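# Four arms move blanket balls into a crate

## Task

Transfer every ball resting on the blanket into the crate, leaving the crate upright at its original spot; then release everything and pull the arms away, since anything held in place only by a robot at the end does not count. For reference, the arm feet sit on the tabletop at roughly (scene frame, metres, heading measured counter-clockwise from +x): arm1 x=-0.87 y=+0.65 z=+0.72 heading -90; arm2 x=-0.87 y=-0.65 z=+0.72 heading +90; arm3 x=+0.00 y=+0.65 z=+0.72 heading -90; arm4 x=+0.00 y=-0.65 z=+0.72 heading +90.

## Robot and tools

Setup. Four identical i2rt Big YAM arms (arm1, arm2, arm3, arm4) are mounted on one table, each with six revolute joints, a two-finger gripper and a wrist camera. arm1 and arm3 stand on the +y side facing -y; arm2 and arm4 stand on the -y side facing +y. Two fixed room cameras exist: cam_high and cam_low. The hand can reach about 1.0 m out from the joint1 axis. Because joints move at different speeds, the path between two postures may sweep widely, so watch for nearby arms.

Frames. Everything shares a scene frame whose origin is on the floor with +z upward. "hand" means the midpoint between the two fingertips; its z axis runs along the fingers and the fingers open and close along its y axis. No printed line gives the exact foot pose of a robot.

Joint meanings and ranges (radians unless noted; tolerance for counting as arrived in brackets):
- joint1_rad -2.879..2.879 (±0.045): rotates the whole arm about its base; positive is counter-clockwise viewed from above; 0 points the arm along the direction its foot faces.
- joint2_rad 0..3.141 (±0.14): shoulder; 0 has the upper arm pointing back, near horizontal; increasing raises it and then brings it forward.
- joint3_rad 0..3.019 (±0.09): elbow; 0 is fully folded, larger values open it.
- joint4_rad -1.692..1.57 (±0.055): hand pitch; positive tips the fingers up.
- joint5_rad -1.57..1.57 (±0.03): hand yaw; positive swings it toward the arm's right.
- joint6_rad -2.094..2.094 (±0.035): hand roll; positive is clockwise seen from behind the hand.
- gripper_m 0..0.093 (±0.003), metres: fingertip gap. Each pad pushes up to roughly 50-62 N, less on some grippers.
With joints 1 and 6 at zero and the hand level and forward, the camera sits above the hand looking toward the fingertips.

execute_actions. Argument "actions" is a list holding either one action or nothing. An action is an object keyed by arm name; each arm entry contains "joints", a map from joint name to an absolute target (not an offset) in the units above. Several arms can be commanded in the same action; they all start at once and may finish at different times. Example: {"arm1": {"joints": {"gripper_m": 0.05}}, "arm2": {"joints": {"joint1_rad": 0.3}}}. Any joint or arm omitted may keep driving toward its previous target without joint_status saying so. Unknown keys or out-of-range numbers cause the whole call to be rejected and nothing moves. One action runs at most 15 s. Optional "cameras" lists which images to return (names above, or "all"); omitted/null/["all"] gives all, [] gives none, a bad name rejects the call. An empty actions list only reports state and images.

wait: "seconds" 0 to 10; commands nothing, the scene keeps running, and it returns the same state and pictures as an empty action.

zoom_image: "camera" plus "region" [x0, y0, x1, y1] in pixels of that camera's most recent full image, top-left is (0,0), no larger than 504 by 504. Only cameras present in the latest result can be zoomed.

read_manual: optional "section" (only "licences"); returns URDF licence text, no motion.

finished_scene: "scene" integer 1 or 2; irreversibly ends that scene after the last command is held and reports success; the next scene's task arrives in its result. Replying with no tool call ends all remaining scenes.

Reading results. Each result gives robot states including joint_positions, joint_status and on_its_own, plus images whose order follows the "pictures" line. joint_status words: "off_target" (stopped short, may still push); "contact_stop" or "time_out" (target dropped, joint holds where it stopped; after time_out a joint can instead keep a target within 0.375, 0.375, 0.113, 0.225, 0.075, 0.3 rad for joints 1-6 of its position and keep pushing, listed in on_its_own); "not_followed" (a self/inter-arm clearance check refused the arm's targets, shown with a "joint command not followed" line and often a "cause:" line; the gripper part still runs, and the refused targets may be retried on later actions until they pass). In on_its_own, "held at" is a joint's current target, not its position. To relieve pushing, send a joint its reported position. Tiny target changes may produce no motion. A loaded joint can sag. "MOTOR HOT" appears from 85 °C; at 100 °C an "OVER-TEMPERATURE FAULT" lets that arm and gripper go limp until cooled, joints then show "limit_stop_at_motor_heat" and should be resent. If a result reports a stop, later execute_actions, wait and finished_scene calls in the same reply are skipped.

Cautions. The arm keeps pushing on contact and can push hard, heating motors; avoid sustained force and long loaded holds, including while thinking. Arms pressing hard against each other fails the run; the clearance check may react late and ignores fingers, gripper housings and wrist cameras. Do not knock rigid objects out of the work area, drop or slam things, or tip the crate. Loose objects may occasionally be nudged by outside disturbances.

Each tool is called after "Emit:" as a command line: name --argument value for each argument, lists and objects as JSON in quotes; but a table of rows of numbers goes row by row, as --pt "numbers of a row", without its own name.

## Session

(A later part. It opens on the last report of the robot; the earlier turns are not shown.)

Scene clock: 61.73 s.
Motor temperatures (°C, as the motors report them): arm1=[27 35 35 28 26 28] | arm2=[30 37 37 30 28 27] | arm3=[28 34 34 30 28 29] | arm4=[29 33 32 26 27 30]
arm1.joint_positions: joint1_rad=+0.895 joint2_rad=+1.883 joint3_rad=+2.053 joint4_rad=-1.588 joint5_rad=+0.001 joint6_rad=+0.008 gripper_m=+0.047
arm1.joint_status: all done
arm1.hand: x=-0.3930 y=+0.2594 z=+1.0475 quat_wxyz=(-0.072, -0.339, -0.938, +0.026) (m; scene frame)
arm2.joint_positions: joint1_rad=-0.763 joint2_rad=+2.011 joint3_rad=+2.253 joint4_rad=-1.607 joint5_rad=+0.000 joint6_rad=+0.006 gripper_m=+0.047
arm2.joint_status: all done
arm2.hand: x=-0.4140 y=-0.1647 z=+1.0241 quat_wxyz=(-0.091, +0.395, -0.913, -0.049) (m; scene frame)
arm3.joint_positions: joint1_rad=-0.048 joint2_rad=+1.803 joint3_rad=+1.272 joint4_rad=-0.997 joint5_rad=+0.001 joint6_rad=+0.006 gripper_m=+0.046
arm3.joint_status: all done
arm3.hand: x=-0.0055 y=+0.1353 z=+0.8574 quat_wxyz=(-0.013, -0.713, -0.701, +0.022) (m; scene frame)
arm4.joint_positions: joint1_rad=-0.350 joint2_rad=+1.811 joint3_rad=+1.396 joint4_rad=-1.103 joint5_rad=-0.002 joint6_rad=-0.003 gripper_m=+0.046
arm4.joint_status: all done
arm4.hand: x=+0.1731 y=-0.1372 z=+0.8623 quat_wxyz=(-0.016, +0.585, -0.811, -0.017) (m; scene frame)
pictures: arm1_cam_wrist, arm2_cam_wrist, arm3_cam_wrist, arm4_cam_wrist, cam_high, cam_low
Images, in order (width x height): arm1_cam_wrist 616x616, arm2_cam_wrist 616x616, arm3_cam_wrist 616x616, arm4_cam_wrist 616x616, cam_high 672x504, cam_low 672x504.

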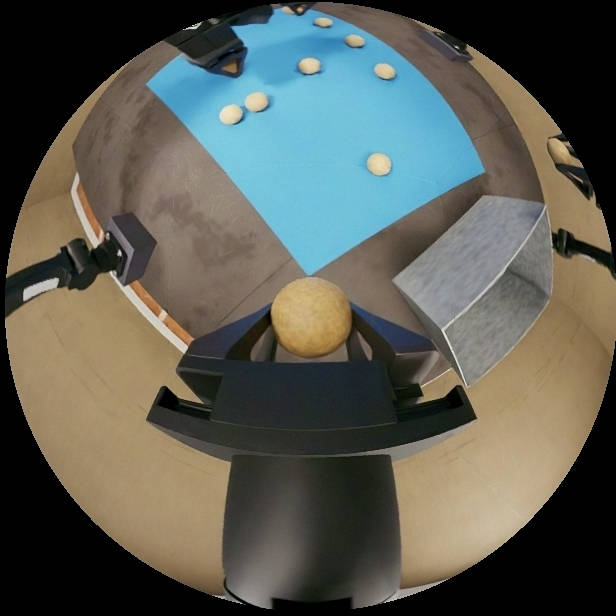

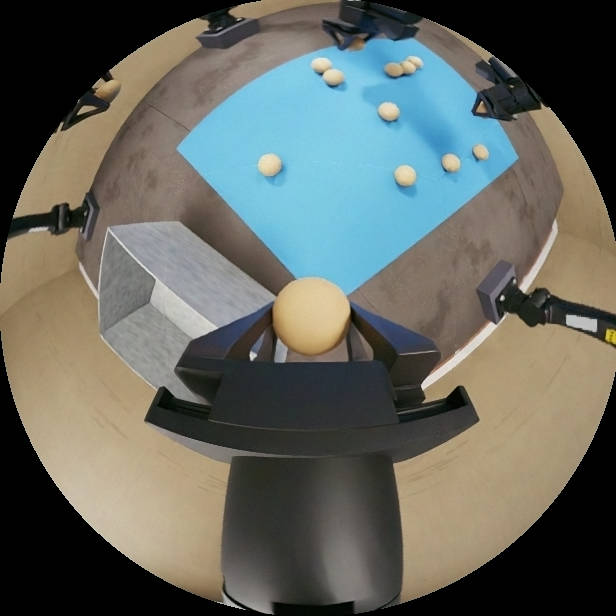

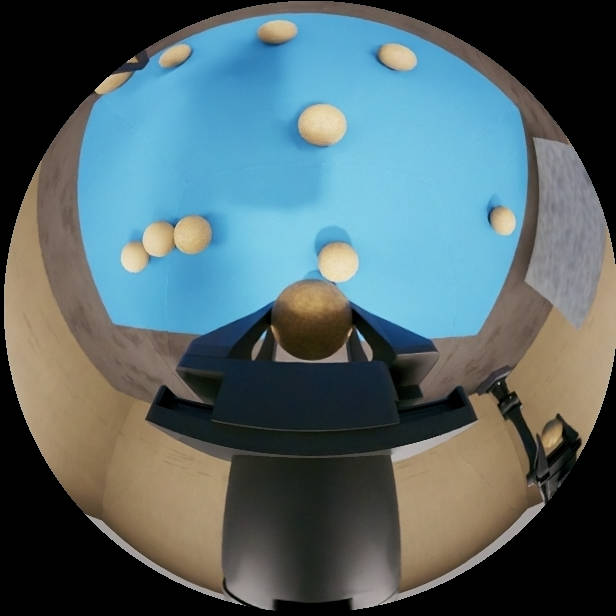

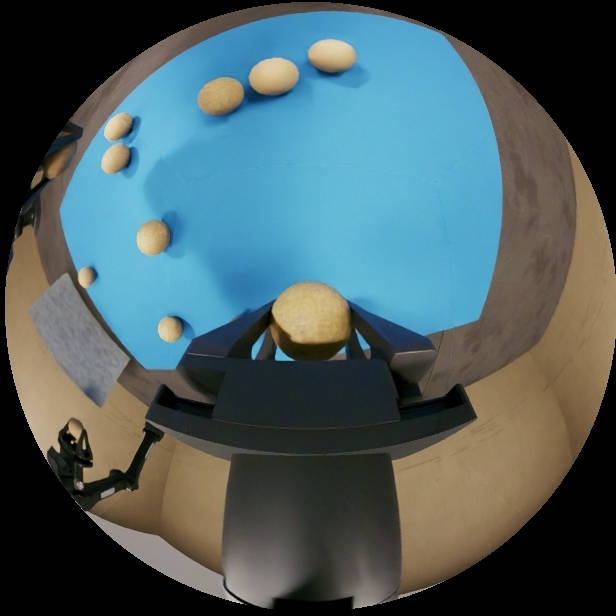

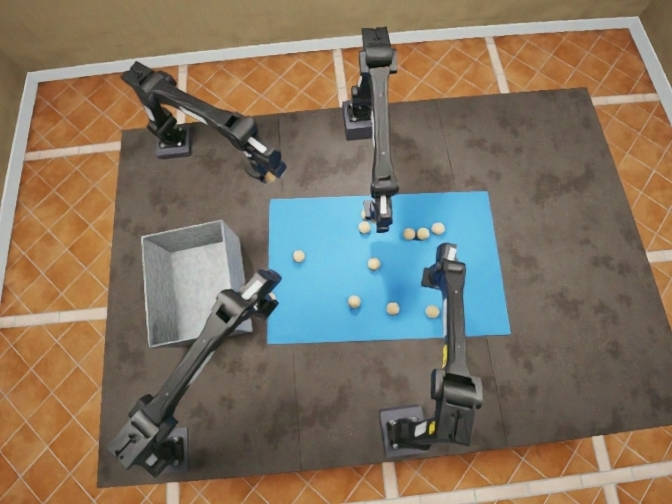

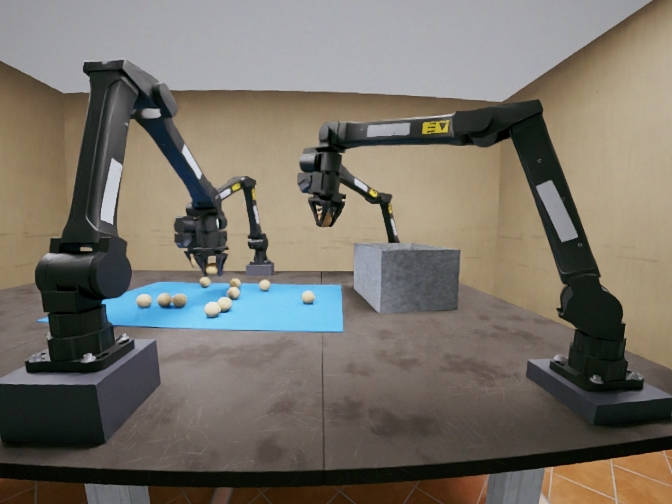

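Emit:
execute_actions --actions '[{"arm1":{"joints":{"joint1_rad":0.335,"joint6_rad":0.24}},"arm2":{"joints":{"joint1_rad":-0.244,"joint2_rad":1.55,"joint3_rad":1.60,"joint6_rad":-0.35}},"arm3":{"joints":{"joint1_rad":-0.661}},"arm4":{"joints":{"joint1_rad":0.579,"joint2_rad":1.75,"joint3_rad":1.251,"joint4_rad":-1.04}}}]' --cameras '["arm1_cam_wrist","arm2_cam_wrist","cam_high"]'

Scene clock: 64.50 s.
Motor temperatures (°C, as the motors report them): arm1=[27 35 35 28 26 28] | arm2=[30 36 37 30 28 27] | arm3=[28 34 35 30 28 29] | arm4=[29 33 32 26 27 30]
arm1.joint_positions: joint1_rad=+0.341 joint2_rad=+1.883 joint3_rad=+2.053 joint4_rad=-1.588 joint5_rad=+0.002 joint6_rad=+0.230 gripper_m=+0.047
arm1.joint_status: all done
arm1.hand: x=-0.6701 y=+0.0669 z=+1.0477 quat_wxyz=(-0.067, -0.668, -0.740, +0.038) (m; scene frame)
arm2.joint_positions: joint1_rad=-0.242 joint2_rad=+1.563 joint3_rad=+1.600 joint4_rad=-1.610 joint5_rad=-0.003 joint6_rad=-0.339 gripper_m=+0.047
arm2.joint_status: all done
arm2.hand: x=-0.7621 y=-0.1971 z=+1.0105 quat_wxyz=(+0.002, +0.746, -0.666, -0.009) (m; scene frame)
arm3.joint_positions: joint1_rad=-0.663 joint2_rad=+1.803 joint3_rad=+1.272 joint4_rad=-0.997 joint5_rad=+0.002 joint6_rad=+0.006 gripper_m=+0.046
arm3.joint_status: all done
arm3.hand: x=-0.3017 y=+0.2333 z=+0.8602 quat_wxyz=(-0.010, -0.891, -0.452, +0.026) (m; scene frame)
arm4.joint_positions: joint1_rad=+0.586 joint2_rad=+1.771 joint3_rad=+1.260 joint4_rad=-1.050 joint5_rad=-0.001 joint6_rad=-0.003 gripper_m=+0.046
arm4.joint_status: all done
arm4.hand: x=-0.2858 y=-0.2410 z=+0.8394 quat_wxyz=(+0.003, +0.888, -0.460, -0.007) (m; scene frame)
pictures: arm1_cam_wrist, arm2_cam_wrist, cam_high
Images, in order (width x height): arm1_cam_wrist 616x616, arm2_cam_wrist 616x616, cam_high 672x504.

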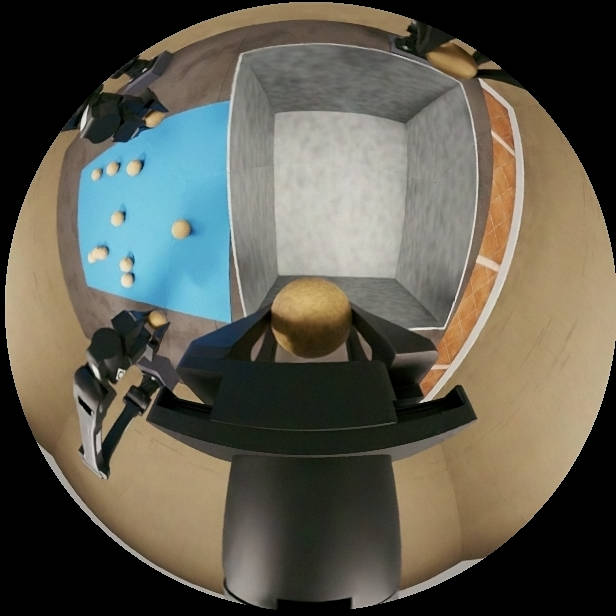

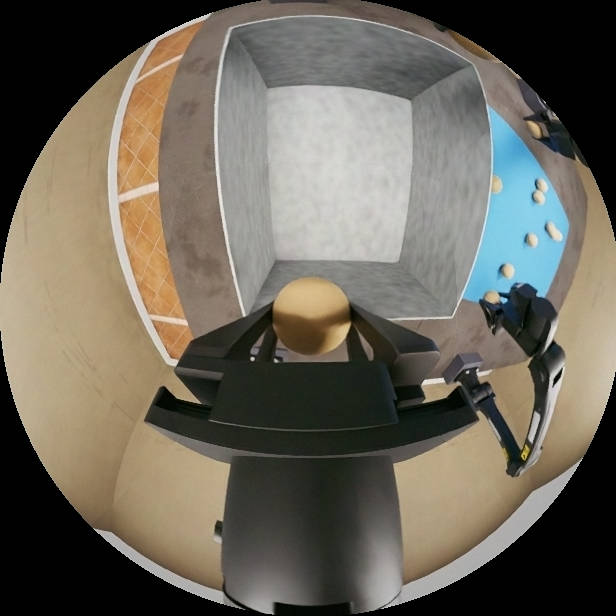

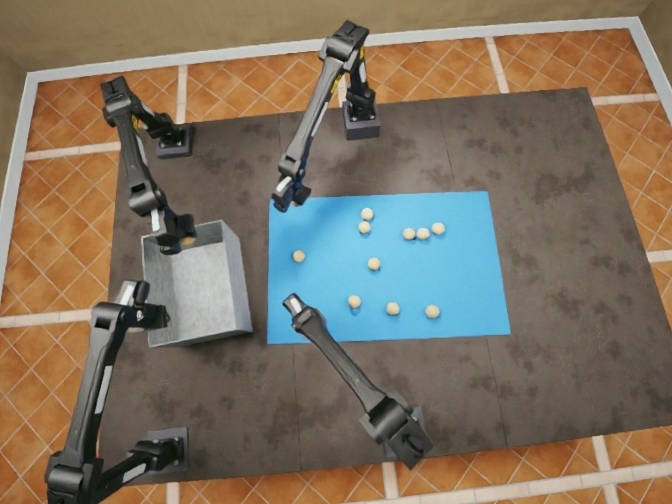

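Emit:
execute_actions --actions '[{"arm1":{"joints":{"joint2_rad":2.135,"joint3_rad":1.737,"joint4_rad":-1.102}},"arm2":{"joints":{"joint2_rad":1.788,"joint3_rad":1.222,"joint4_rad":-1.043}},"arm3":{"joints":{"joint2_rad":2.000,"joint3_rad":1.210,"joint4_rad":-0.767}},"arm4":{"joints":{"joint2_rad":1.895,"joint3_rad":1.168,"joint4_rad":-0.808}}}]'

Scene clock: 68.80 s.
Motor temperatures (°C, as the motors report them): arm1=[27 35 35 28 26 28] | arm2=[30 36 36 30 28 27] | arm3=[28 34 35 30 28 29] | arm4=[29 33 32 26 27 30]
arm1.joint_positions: joint1_rad=+0.340 joint2_rad=+2.143 joint3_rad=+1.727 joint4_rad=-1.115 joint5_rad=+0.003 joint6_rad=+0.230 gripper_m=+0.047
arm1.joint_status: all done
arm1.hand: x=-0.6624 y=+0.0413 z=+0.7684 quat_wxyz=(-0.017, -0.671, -0.741, +0.011) (m; scene frame)
arm2.joint_positions: joint1_rad=-0.242 joint2_rad=+1.798 joint3_rad=+1.205 joint4_rad=-1.054 joint5_rad=-0.003 joint6_rad=-0.339 gripper_m=+0.047
arm2.joint_status: all done
arm2.hand: x=-0.7643 y=-0.1906 z=+0.7582 quat_wxyz=(+0.034, +0.746, -0.665, +0.009) (m; scene frame)
arm3.joint_positions: joint1_rad=-0.663 joint2_rad=+2.007 joint3_rad=+1.197 joint4_rad=-0.776 joint5_rad=+0.002 joint6_rad=+0.006 gripper_m=+0.046
arm3.joint_status: all done
arm3.hand: x=-0.2961 y=+0.2421 z=+0.7384 quat_wxyz=(+0.004, -0.892, -0.452, +0.000) (m; scene frame)
arm4.joint_positions: joint1_rad=+0.586 joint2_rad=+1.891 joint3_rad=+1.169 joint4_rad=-0.826 joint5_rad=-0.001 joint6_rad=-0.003 gripper_m=+0.046
arm4.joint_status: all done
arm4.hand: x=-0.2857 y=-0.2427 z=+0.7542 quat_wxyz=(+0.000, +0.888, -0.460, -0.013) (m; scene frame)
pictures: arm1_cam_wrist, arm2_cam_wrist, arm3_cam_wrist, arm4_cam_wrist, cam_high, cam_low
Images, in order (width x height): arm1_cam_wrist 616x616, arm2_cam_wrist 616x616, arm3_cam_wrist 616x616, arm4_cam_wrist 616x616, cam_high 672x504, cam_low 672x504.

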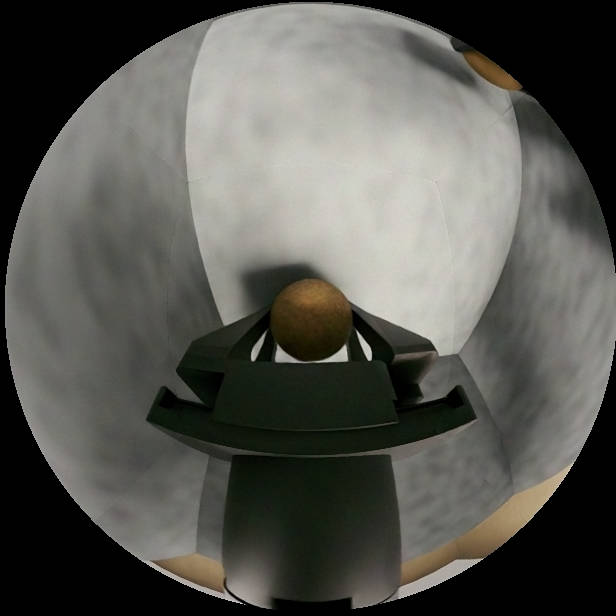

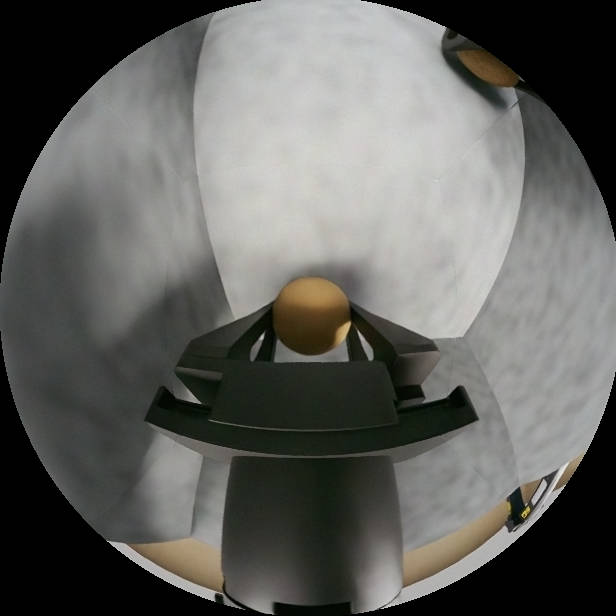

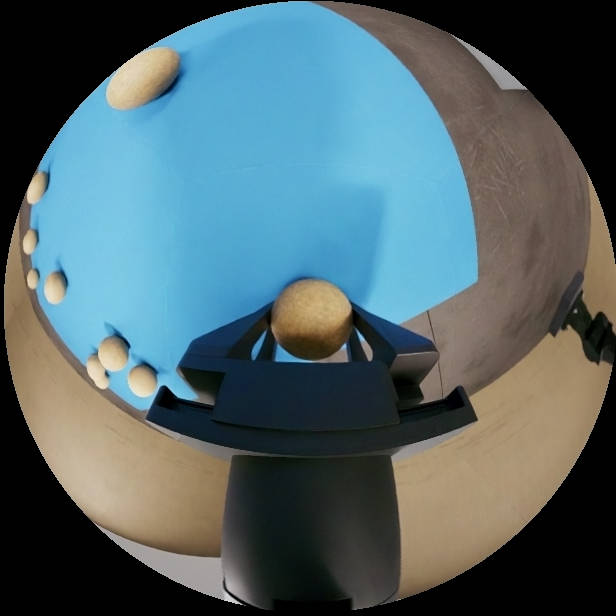

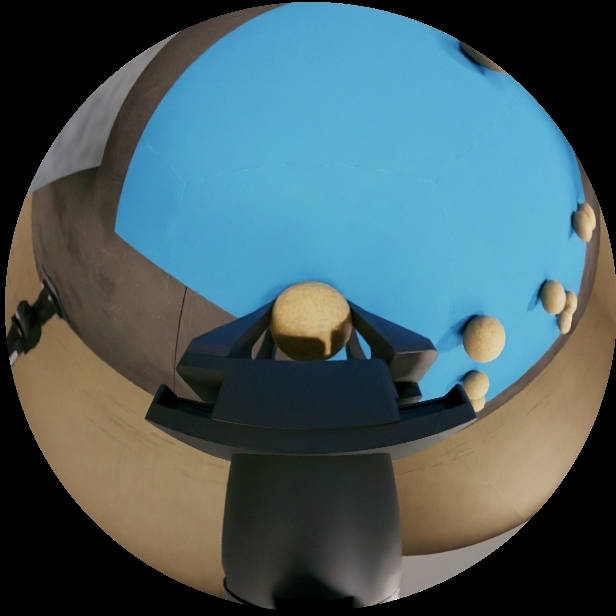

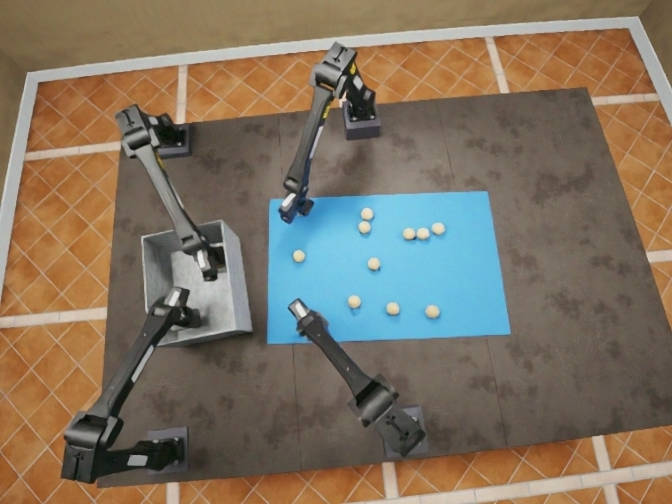

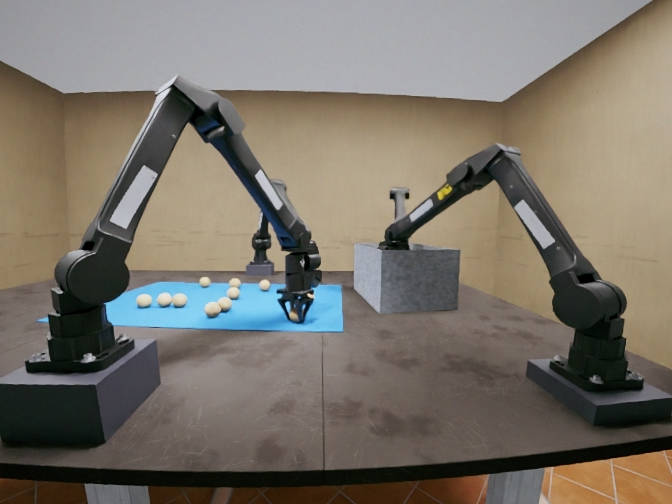

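Emit:
execute_actions --actions '[]'

Scene clock: 71.67 s.
Motor temperatures (°C, as the motors report them): arm1=[27 35 34 28 26 28] | arm2=[30 35 36 30 28 27] | arm3=[28 35 35 30 28 29] | arm4=[29 33 32 26 27 30]
arm1.joint_positions: joint1_rad=+0.340 joint2_rad=+2.143 joint3_rad=+1.727 joint4_rad=-1.115 joint5_rad=+0.003 joint6_rad=+0.230 gripper_m=+0.047
arm1.joint_status: all done
arm1.hand: x=-0.6624 y=+0.0413 z=+0.7684 quat_wxyz=(-0.017, -0.671, -0.741, +0.011) (m; scene frame)
arm2.joint_positions: joint1_rad=-0.242 joint2_rad=+1.798 joint3_rad=+1.205 joint4_rad=-1.054 joint5_rad=-0.003 joint6_rad=-0.339 gripper_m=+0.047
arm2.joint_status: all done
arm2.hand: x=-0.7643 y=-0.1906 z=+0.7582 quat_wxyz=(+0.034, +0.746, -0.665, +0.009) (m; scene frame)
arm3.joint_positions: joint1_rad=-0.663 joint2_rad=+2.007 joint3_rad=+1.197 joint4_rad=-0.776 joint5_rad=+0.002 joint6_rad=+0.006 gripper_m=+0.046
arm3.joint_status: all done
arm3.hand: x=-0.2961 y=+0.2421 z=+0.7384 quat_wxyz=(+0.004, -0.892, -0.452, +0.000) (m; scene frame)
arm4.joint_positions: joint1_rad=+0.586 joint2_rad=+1.891 joint3_rad=+1.169 joint4_rad=-0.826 joint5_rad=-0.001 joint6_rad=-0.003 gripper_m=+0.046
arm4.joint_status: all done
arm4.hand: x=-0.2857 y=-0.2427 z=+0.7542 quat_wxyz=(+0.000, +0.888, -0.460, -0.013) (m; scene frame)
pictures: arm1_cam_wrist, arm2_cam_wrist, arm3_cam_wrist, arm4_cam_wrist, cam_high, cam_low
Images, in order (width x height): arm1_cam_wrist 616x616, arm2_cam_wrist 616x616, arm3_cam_wrist 616x616, arm4_cam_wrist 616x616, cam_high 672x504, cam_low 672x504.

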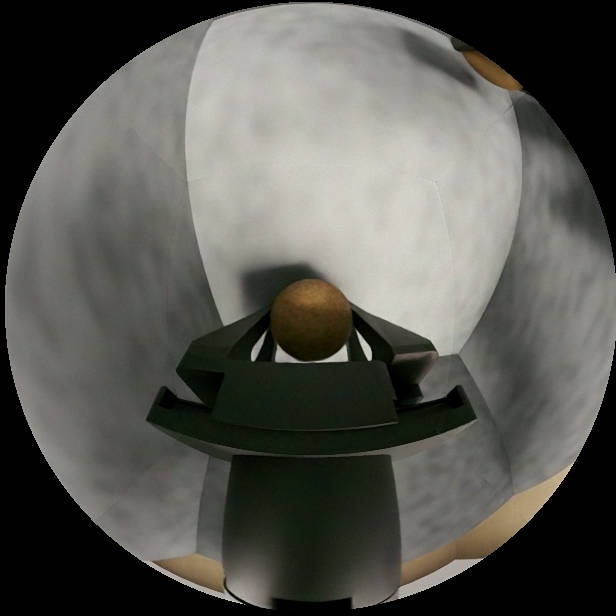

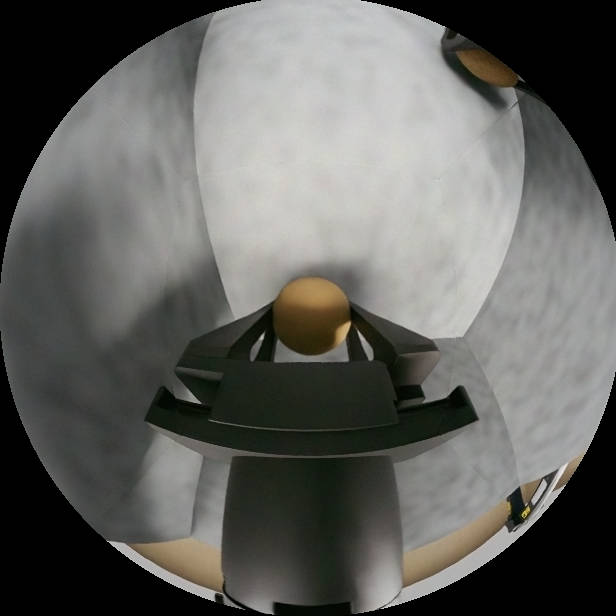

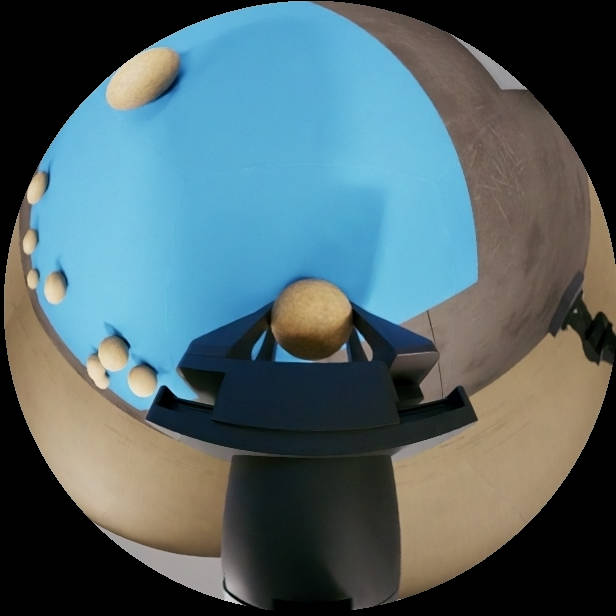

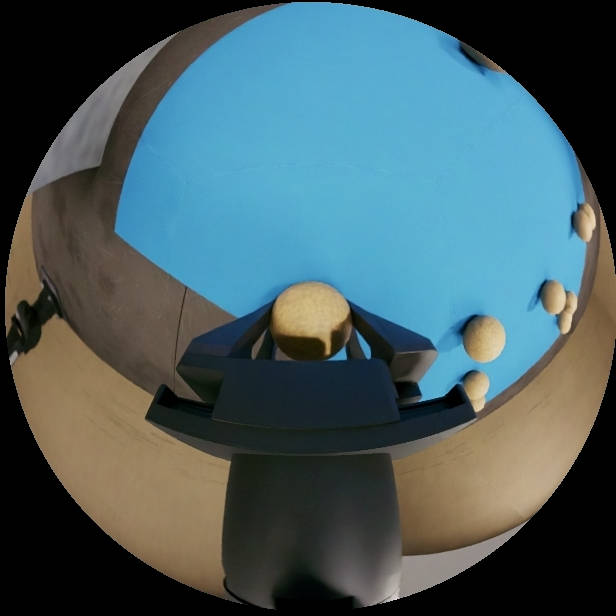

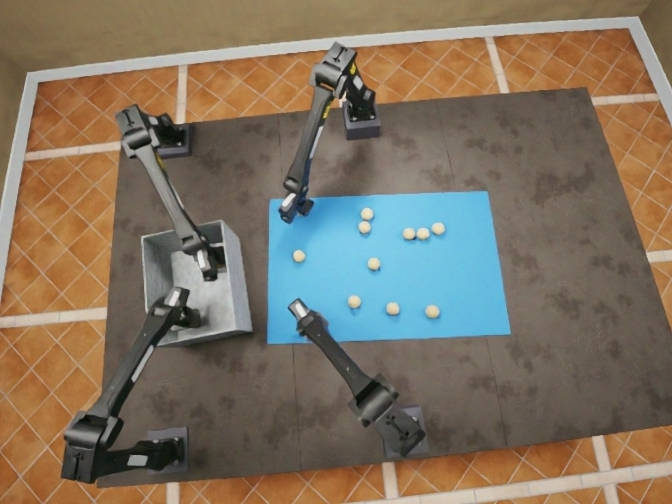

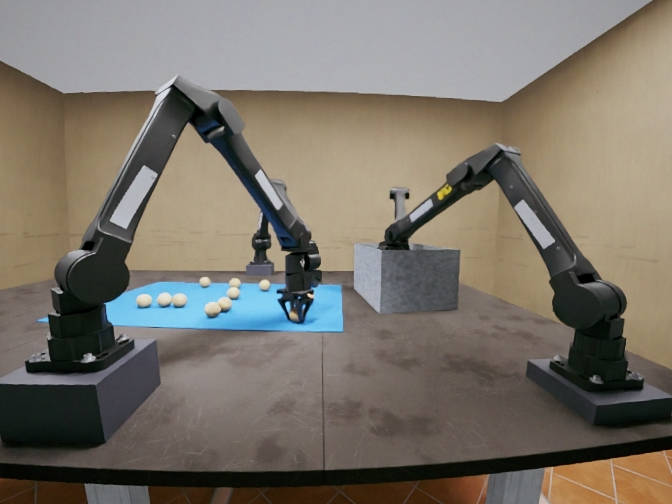

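Emit:
execute_actions --actions '[{"arm1":{"joints":{"gripper_m":0.066,"joint2_rad":1.895,"joint3_rad":2.059,"joint4_rad":-1.60}},"arm2":{"joints":{"gripper_m":0.066,"joint2_rad":1.55,"joint3_rad":1.60,"joint4_rad":-1.615}},"arm3":{"joints":{"gripper_m":0.093,"joint2_rad":1.83,"joint3_rad":1.28,"joint4_rad":-1.005}},"arm4":{"joints":{"gripper_m":0.093,"joint2_rad":1.75,"joint3_rad":1.251,"joint4_rad":-1.04}}}]'

Scene clock: 74.03 s.
Motor temperatures (°C, as the motors report them): arm1=[27 35 35 28 26 28] | arm2=[30 35 36 30 28 27] | arm3=[28 35 35 30 28 29] | arm4=[29 33 32 26 27 30]
arm1.joint_positions: joint1_rad=+0.340 joint2_rad=+1.876 joint3_rad=+2.054 joint4_rad=-1.587 joint5_rad=+0.003 joint6_rad=+0.230 gripper_m=+0.066
arm1.joint_status: all done
arm1.hand: x=-0.6713 y=+0.0675 z=+1.0522 quat_wxyz=(-0.070, -0.669, -0.739, +0.041) (m; scene frame)
arm2.joint_positions: joint1_rad=-0.242 joint2_rad=+1.559 joint3_rad=+1.576 joint4_rad=-1.605 joint5_rad=-0.003 joint6_rad=-0.339 gripper_m=+0.066
arm2.joint_status: all done
arm2.hand: x=-0.7633 y=-0.2015 z=+1.0030 quat_wxyz=(+0.008, +0.746, -0.666, -0.005) (m; scene frame)
arm3.joint_positions: joint1_rad=-0.663 joint2_rad=+1.801 joint3_rad=+1.264 joint4_rad=-0.997 joint5_rad=+0.002 joint6_rad=+0.006 gripper_m=+0.093
arm3.joint_status: all done
arm3.hand: x=-0.2997 y=+0.2360 z=+0.8583 quat_wxyz=(-0.008, -0.892, -0.452, +0.023) (m; scene frame)
arm4.joint_positions: joint1_rad=+0.586 joint2_rad=+1.739 joint3_rad=+1.220 joint4_rad=-1.023 joint5_rad=-0.001 joint6_rad=-0.003 gripper_m=+0.093
arm4.joint_status: all done
arm4.hand: x=-0.2812 y=-0.2476 z=+0.8412 quat_wxyz=(-0.002, +0.888, -0.460, -0.016) (m; scene frame)
pictures: arm1_cam_wrist, arm2_cam_wrist, arm3_cam_wrist, arm4_cam_wrist, cam_high, cam_low
Images, in order (width x height): arm1_cam_wrist 616x616, arm2_cam_wrist 616x616, arm3_cam_wrist 616x616, arm4_cam_wrist 616x616, cam_high 672x504, cam_low 672x504.

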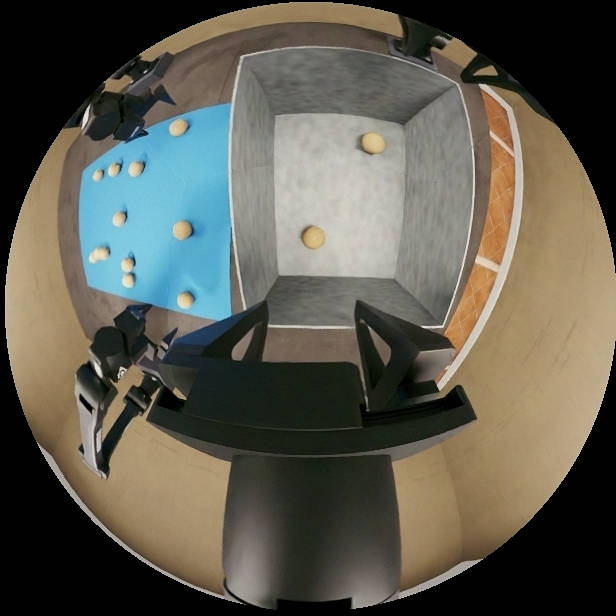

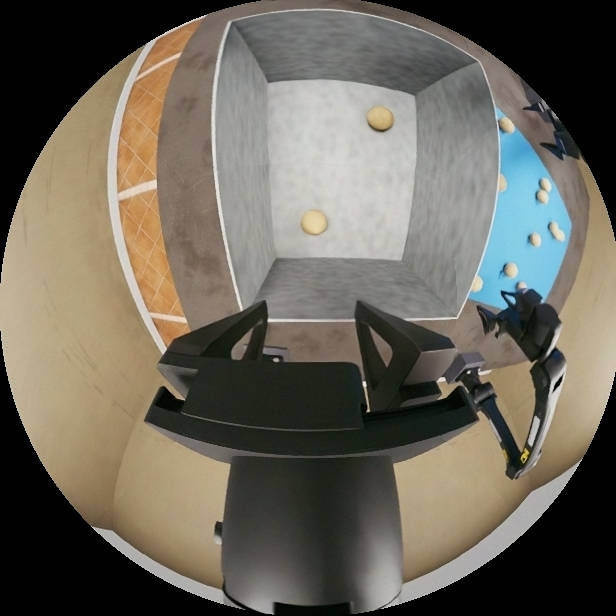

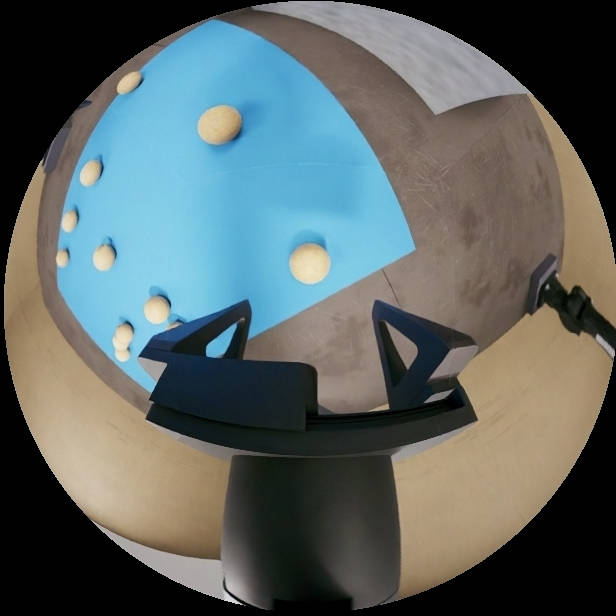

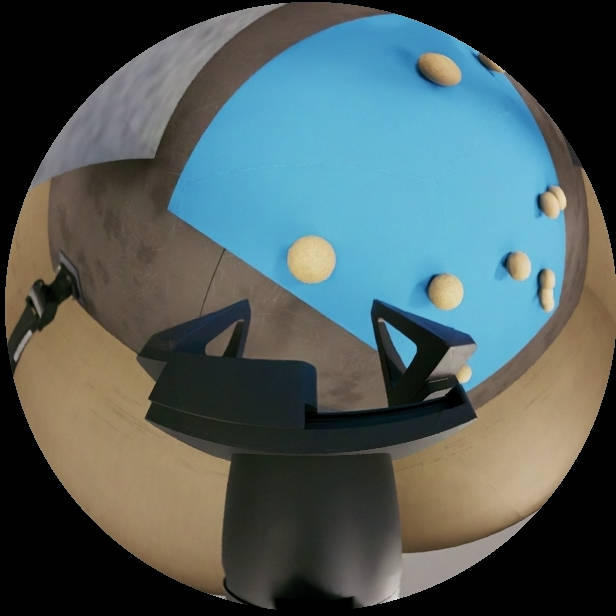

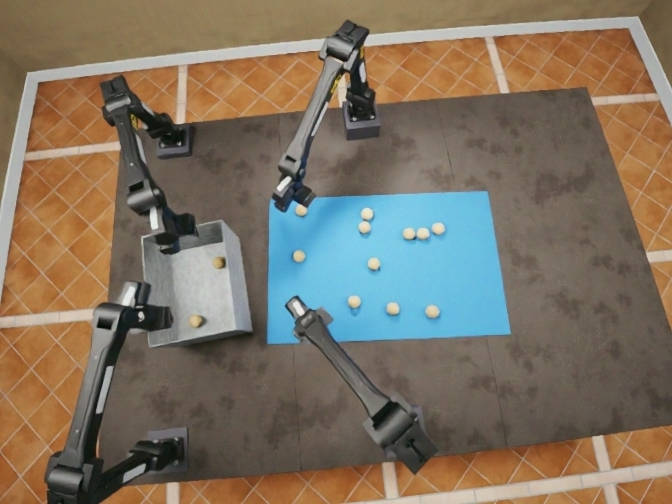

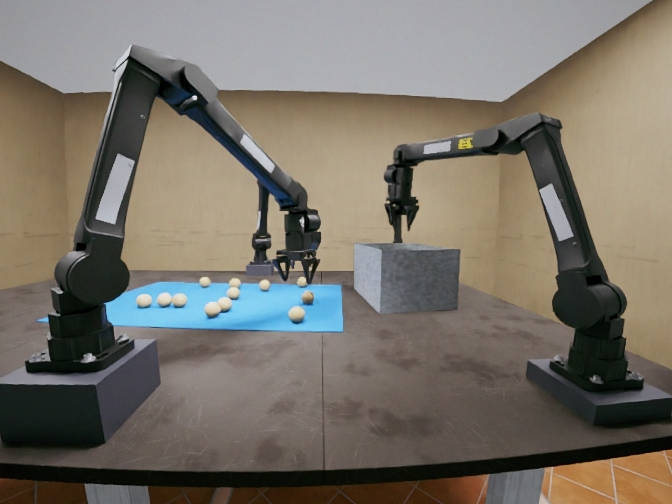

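Emit:
zoom_image --camera "cam_high" --region '[270, 190, 390, 280]'

Emit:
zoom_image --camera "cam_high" --region '[340, 210, 460, 330]'

Region (270, 190, 390, 280) of cam_high's 672x504 image, scaled by 4.200, with more detail than that image has; it fills the top 378 rows of this view, and the rest is white.

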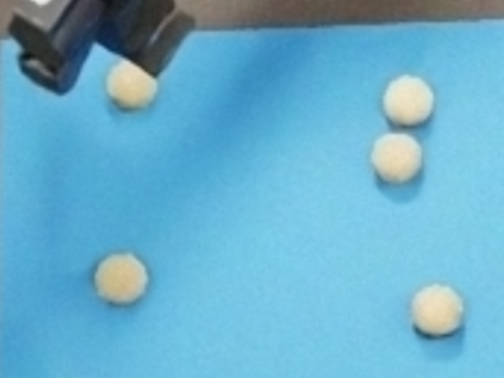

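Region (340, 210, 460, 330) of cam_high's 672x504 image, scaled by 4.200, with more detail than that image has.

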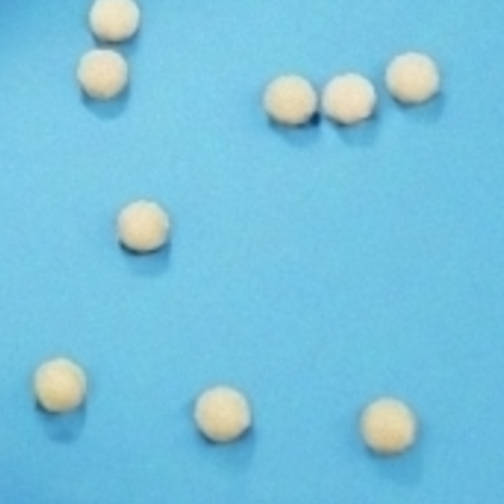

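Emit:
execute_actions --actions '[{"arm1":{"joints":{"gripper_m":0.093,"joint1_rad":0.952,"joint2_rad":1.975,"joint4_rad":-1.33,"joint6_rad":0}},"arm2":{"joints":{"gripper_m":0.093,"joint1_rad":-0.980,"joint2_rad":1.935,"joint3_rad":2.06,"joint4_rad":-1.325,"joint6_rad":0}},"arm3":{"joints":{"joint1_rad":0.420,"joint2_rad":2.03,"joint3_rad":1.69,"joint4_rad":-1.22,"joint6_rad":-1.25}},"arm4":{"joints":{"joint1_rad":-0.458,"joint2_rad":1.63,"joint3_rad":1.135,"joint4_rad":-1.07}}}]'

Scene clock: 85.40 s.
Motor temperatures (°C, as the motors report them): arm1=[27 34 35 28 26 28] | arm2=[30 35 37 30 28 27] | arm3=[28 35 37 30 28 29] | arm4=[29 33 33 26 27 30]
arm1.joint_positions: joint1_rad=+0.948 joint2_rad=+1.973 joint3_rad=+2.054 joint4_rad=-1.341 joint5_rad=-0.002 joint6_rad=+0.010 gripper_m=+0.093
arm1.joint_status: all done
arm1.hand: x=-0.3147 y=+0.2436 z=+1.0051 quat_wxyz=(-0.147, -0.311, -0.938, +0.047) (m; scene frame)
arm2.joint_positions: joint1_rad=-0.972 joint2_rad=+1.959 joint3_rad=+1.989 joint4_rad=-1.331 joint5_rad=+0.001 joint6_rad=-0.012 gripper_m=+0.093
arm2.joint_status: all done
arm2.hand: x=-0.3155 y=-0.2630 z=+0.9558 quat_wxyz=(-0.124, +0.305, -0.943, -0.046) (m; scene frame)
arm3.joint_positions: joint1_rad=+0.418 joint2_rad=+2.032 joint3_rad=+1.684 joint4_rad=-1.211 joint5_rad=-0.002 joint6_rad=-1.239 gripper_m=+0.093
arm3.joint_status: all done
arm3.hand: x=+0.2700 y=+0.0997 z=+0.8738 quat_wxyz=(+0.003, +0.062, -0.998, +0.008) (m; scene frame)
arm4.joint_positions: joint1_rad=-0.461 joint2_rad=+1.640 joint3_rad=+1.145 joint4_rad=-1.055 joint5_rad=+0.001 joint6_rad=-0.003 gripper_m=+0.093
arm4.joint_status: all done
arm4.hand: x=+0.1939 y=-0.2353 z=+0.8564 quat_wxyz=(-0.004, +0.539, -0.842, -0.006) (m; scene frame)
pictures: arm1_cam_wrist, arm2_cam_wrist, arm3_cam_wrist, arm4_cam_wrist, cam_high, cam_low
Images, in order (width x height): arm1_cam_wrist 616x616, arm2_cam_wrist 616x616, arm3_cam_wrist 616x616, arm4_cam_wrist 616x616, cam_high 672x504, cam_low 672x504.

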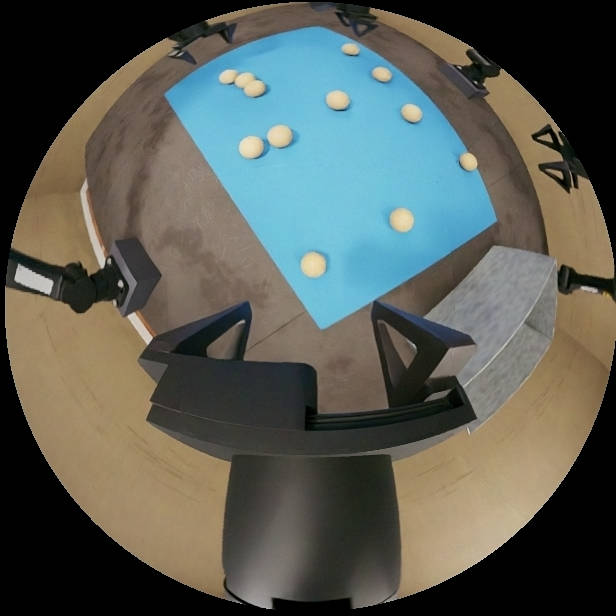

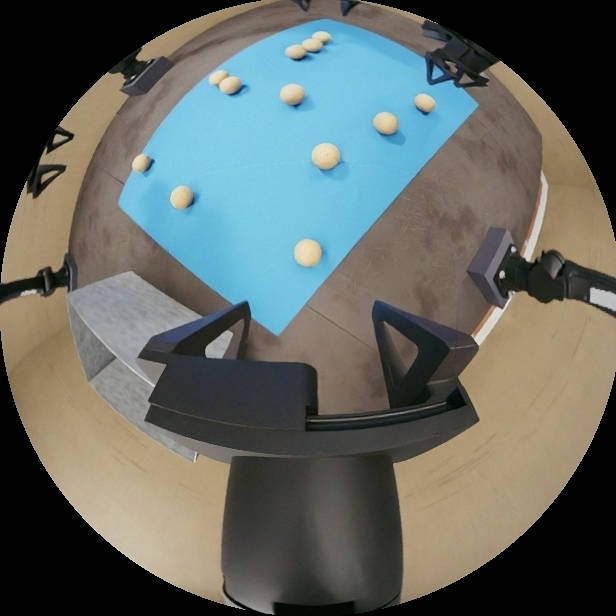

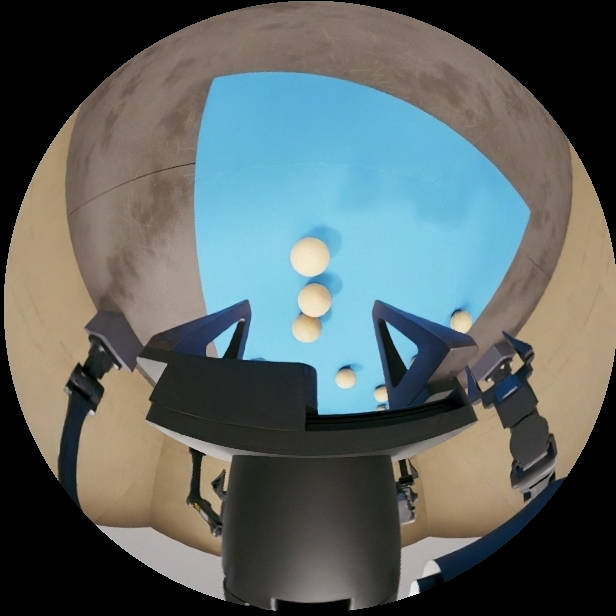

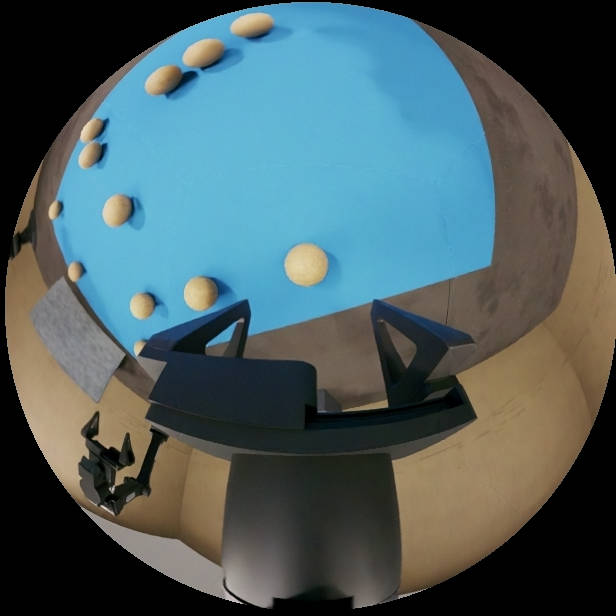

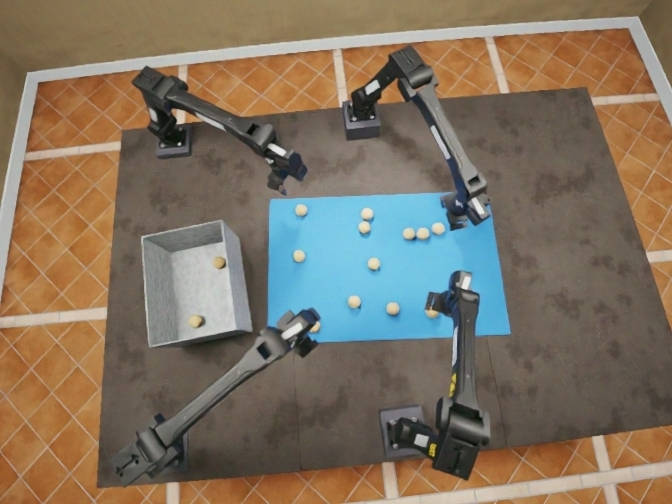

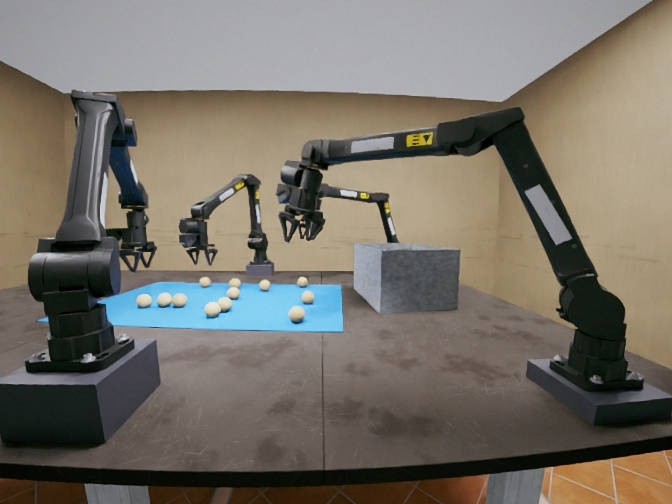

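Emit:
zoom_image --camera "arm1_cam_wrist" --region '[262, 220, 362, 320]'

Emit:
zoom_image --camera "arm2_cam_wrist" --region '[262, 220, 362, 320]'

Emit:
zoom_image --camera "arm3_cam_wrist" --region '[262, 220, 362, 320]'

Emit:
zoom_image --camera "arm4_cam_wrist" --region '[262, 220, 362, 320]'

Region (262, 220, 362, 320) of arm1_cam_wrist's 616x616 image, scaled by 5.040, with more detail than that image has.

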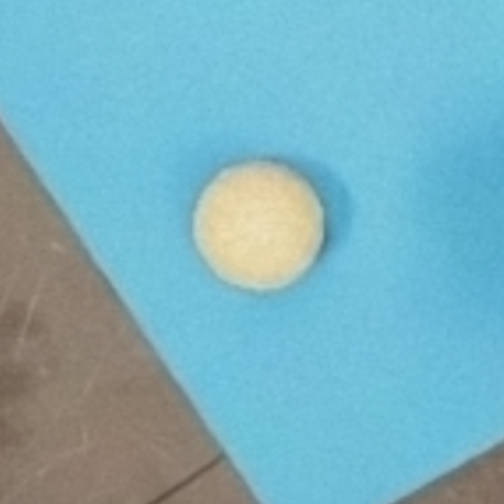

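Region (262, 220, 362, 320) of arm2_cam_wrist's 616x616 image, scaled by 5.040, with more detail than that image has.

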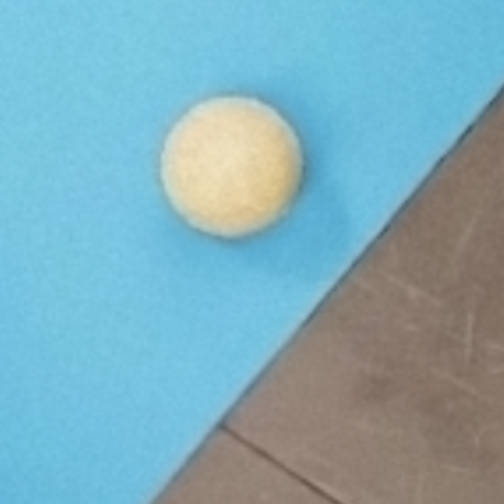

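Region (262, 220, 362, 320) of arm3_cam_wrist's 616x616 image, scaled by 5.040, with more detail than that image has.

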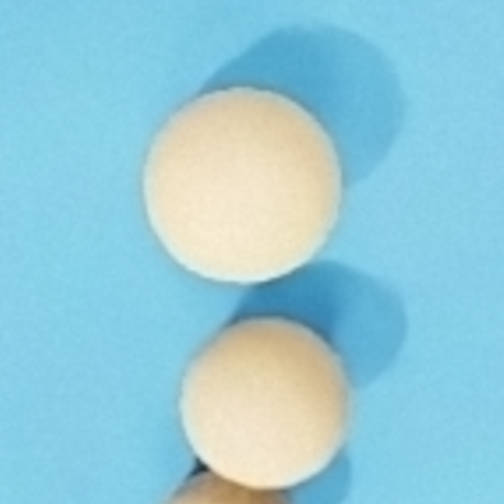

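Region (262, 220, 362, 320) of arm4_cam_wrist's 616x616 image, scaled by 5.040, with more detail than that image has.

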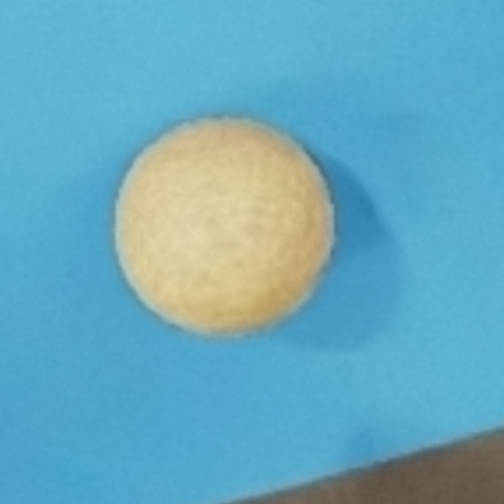

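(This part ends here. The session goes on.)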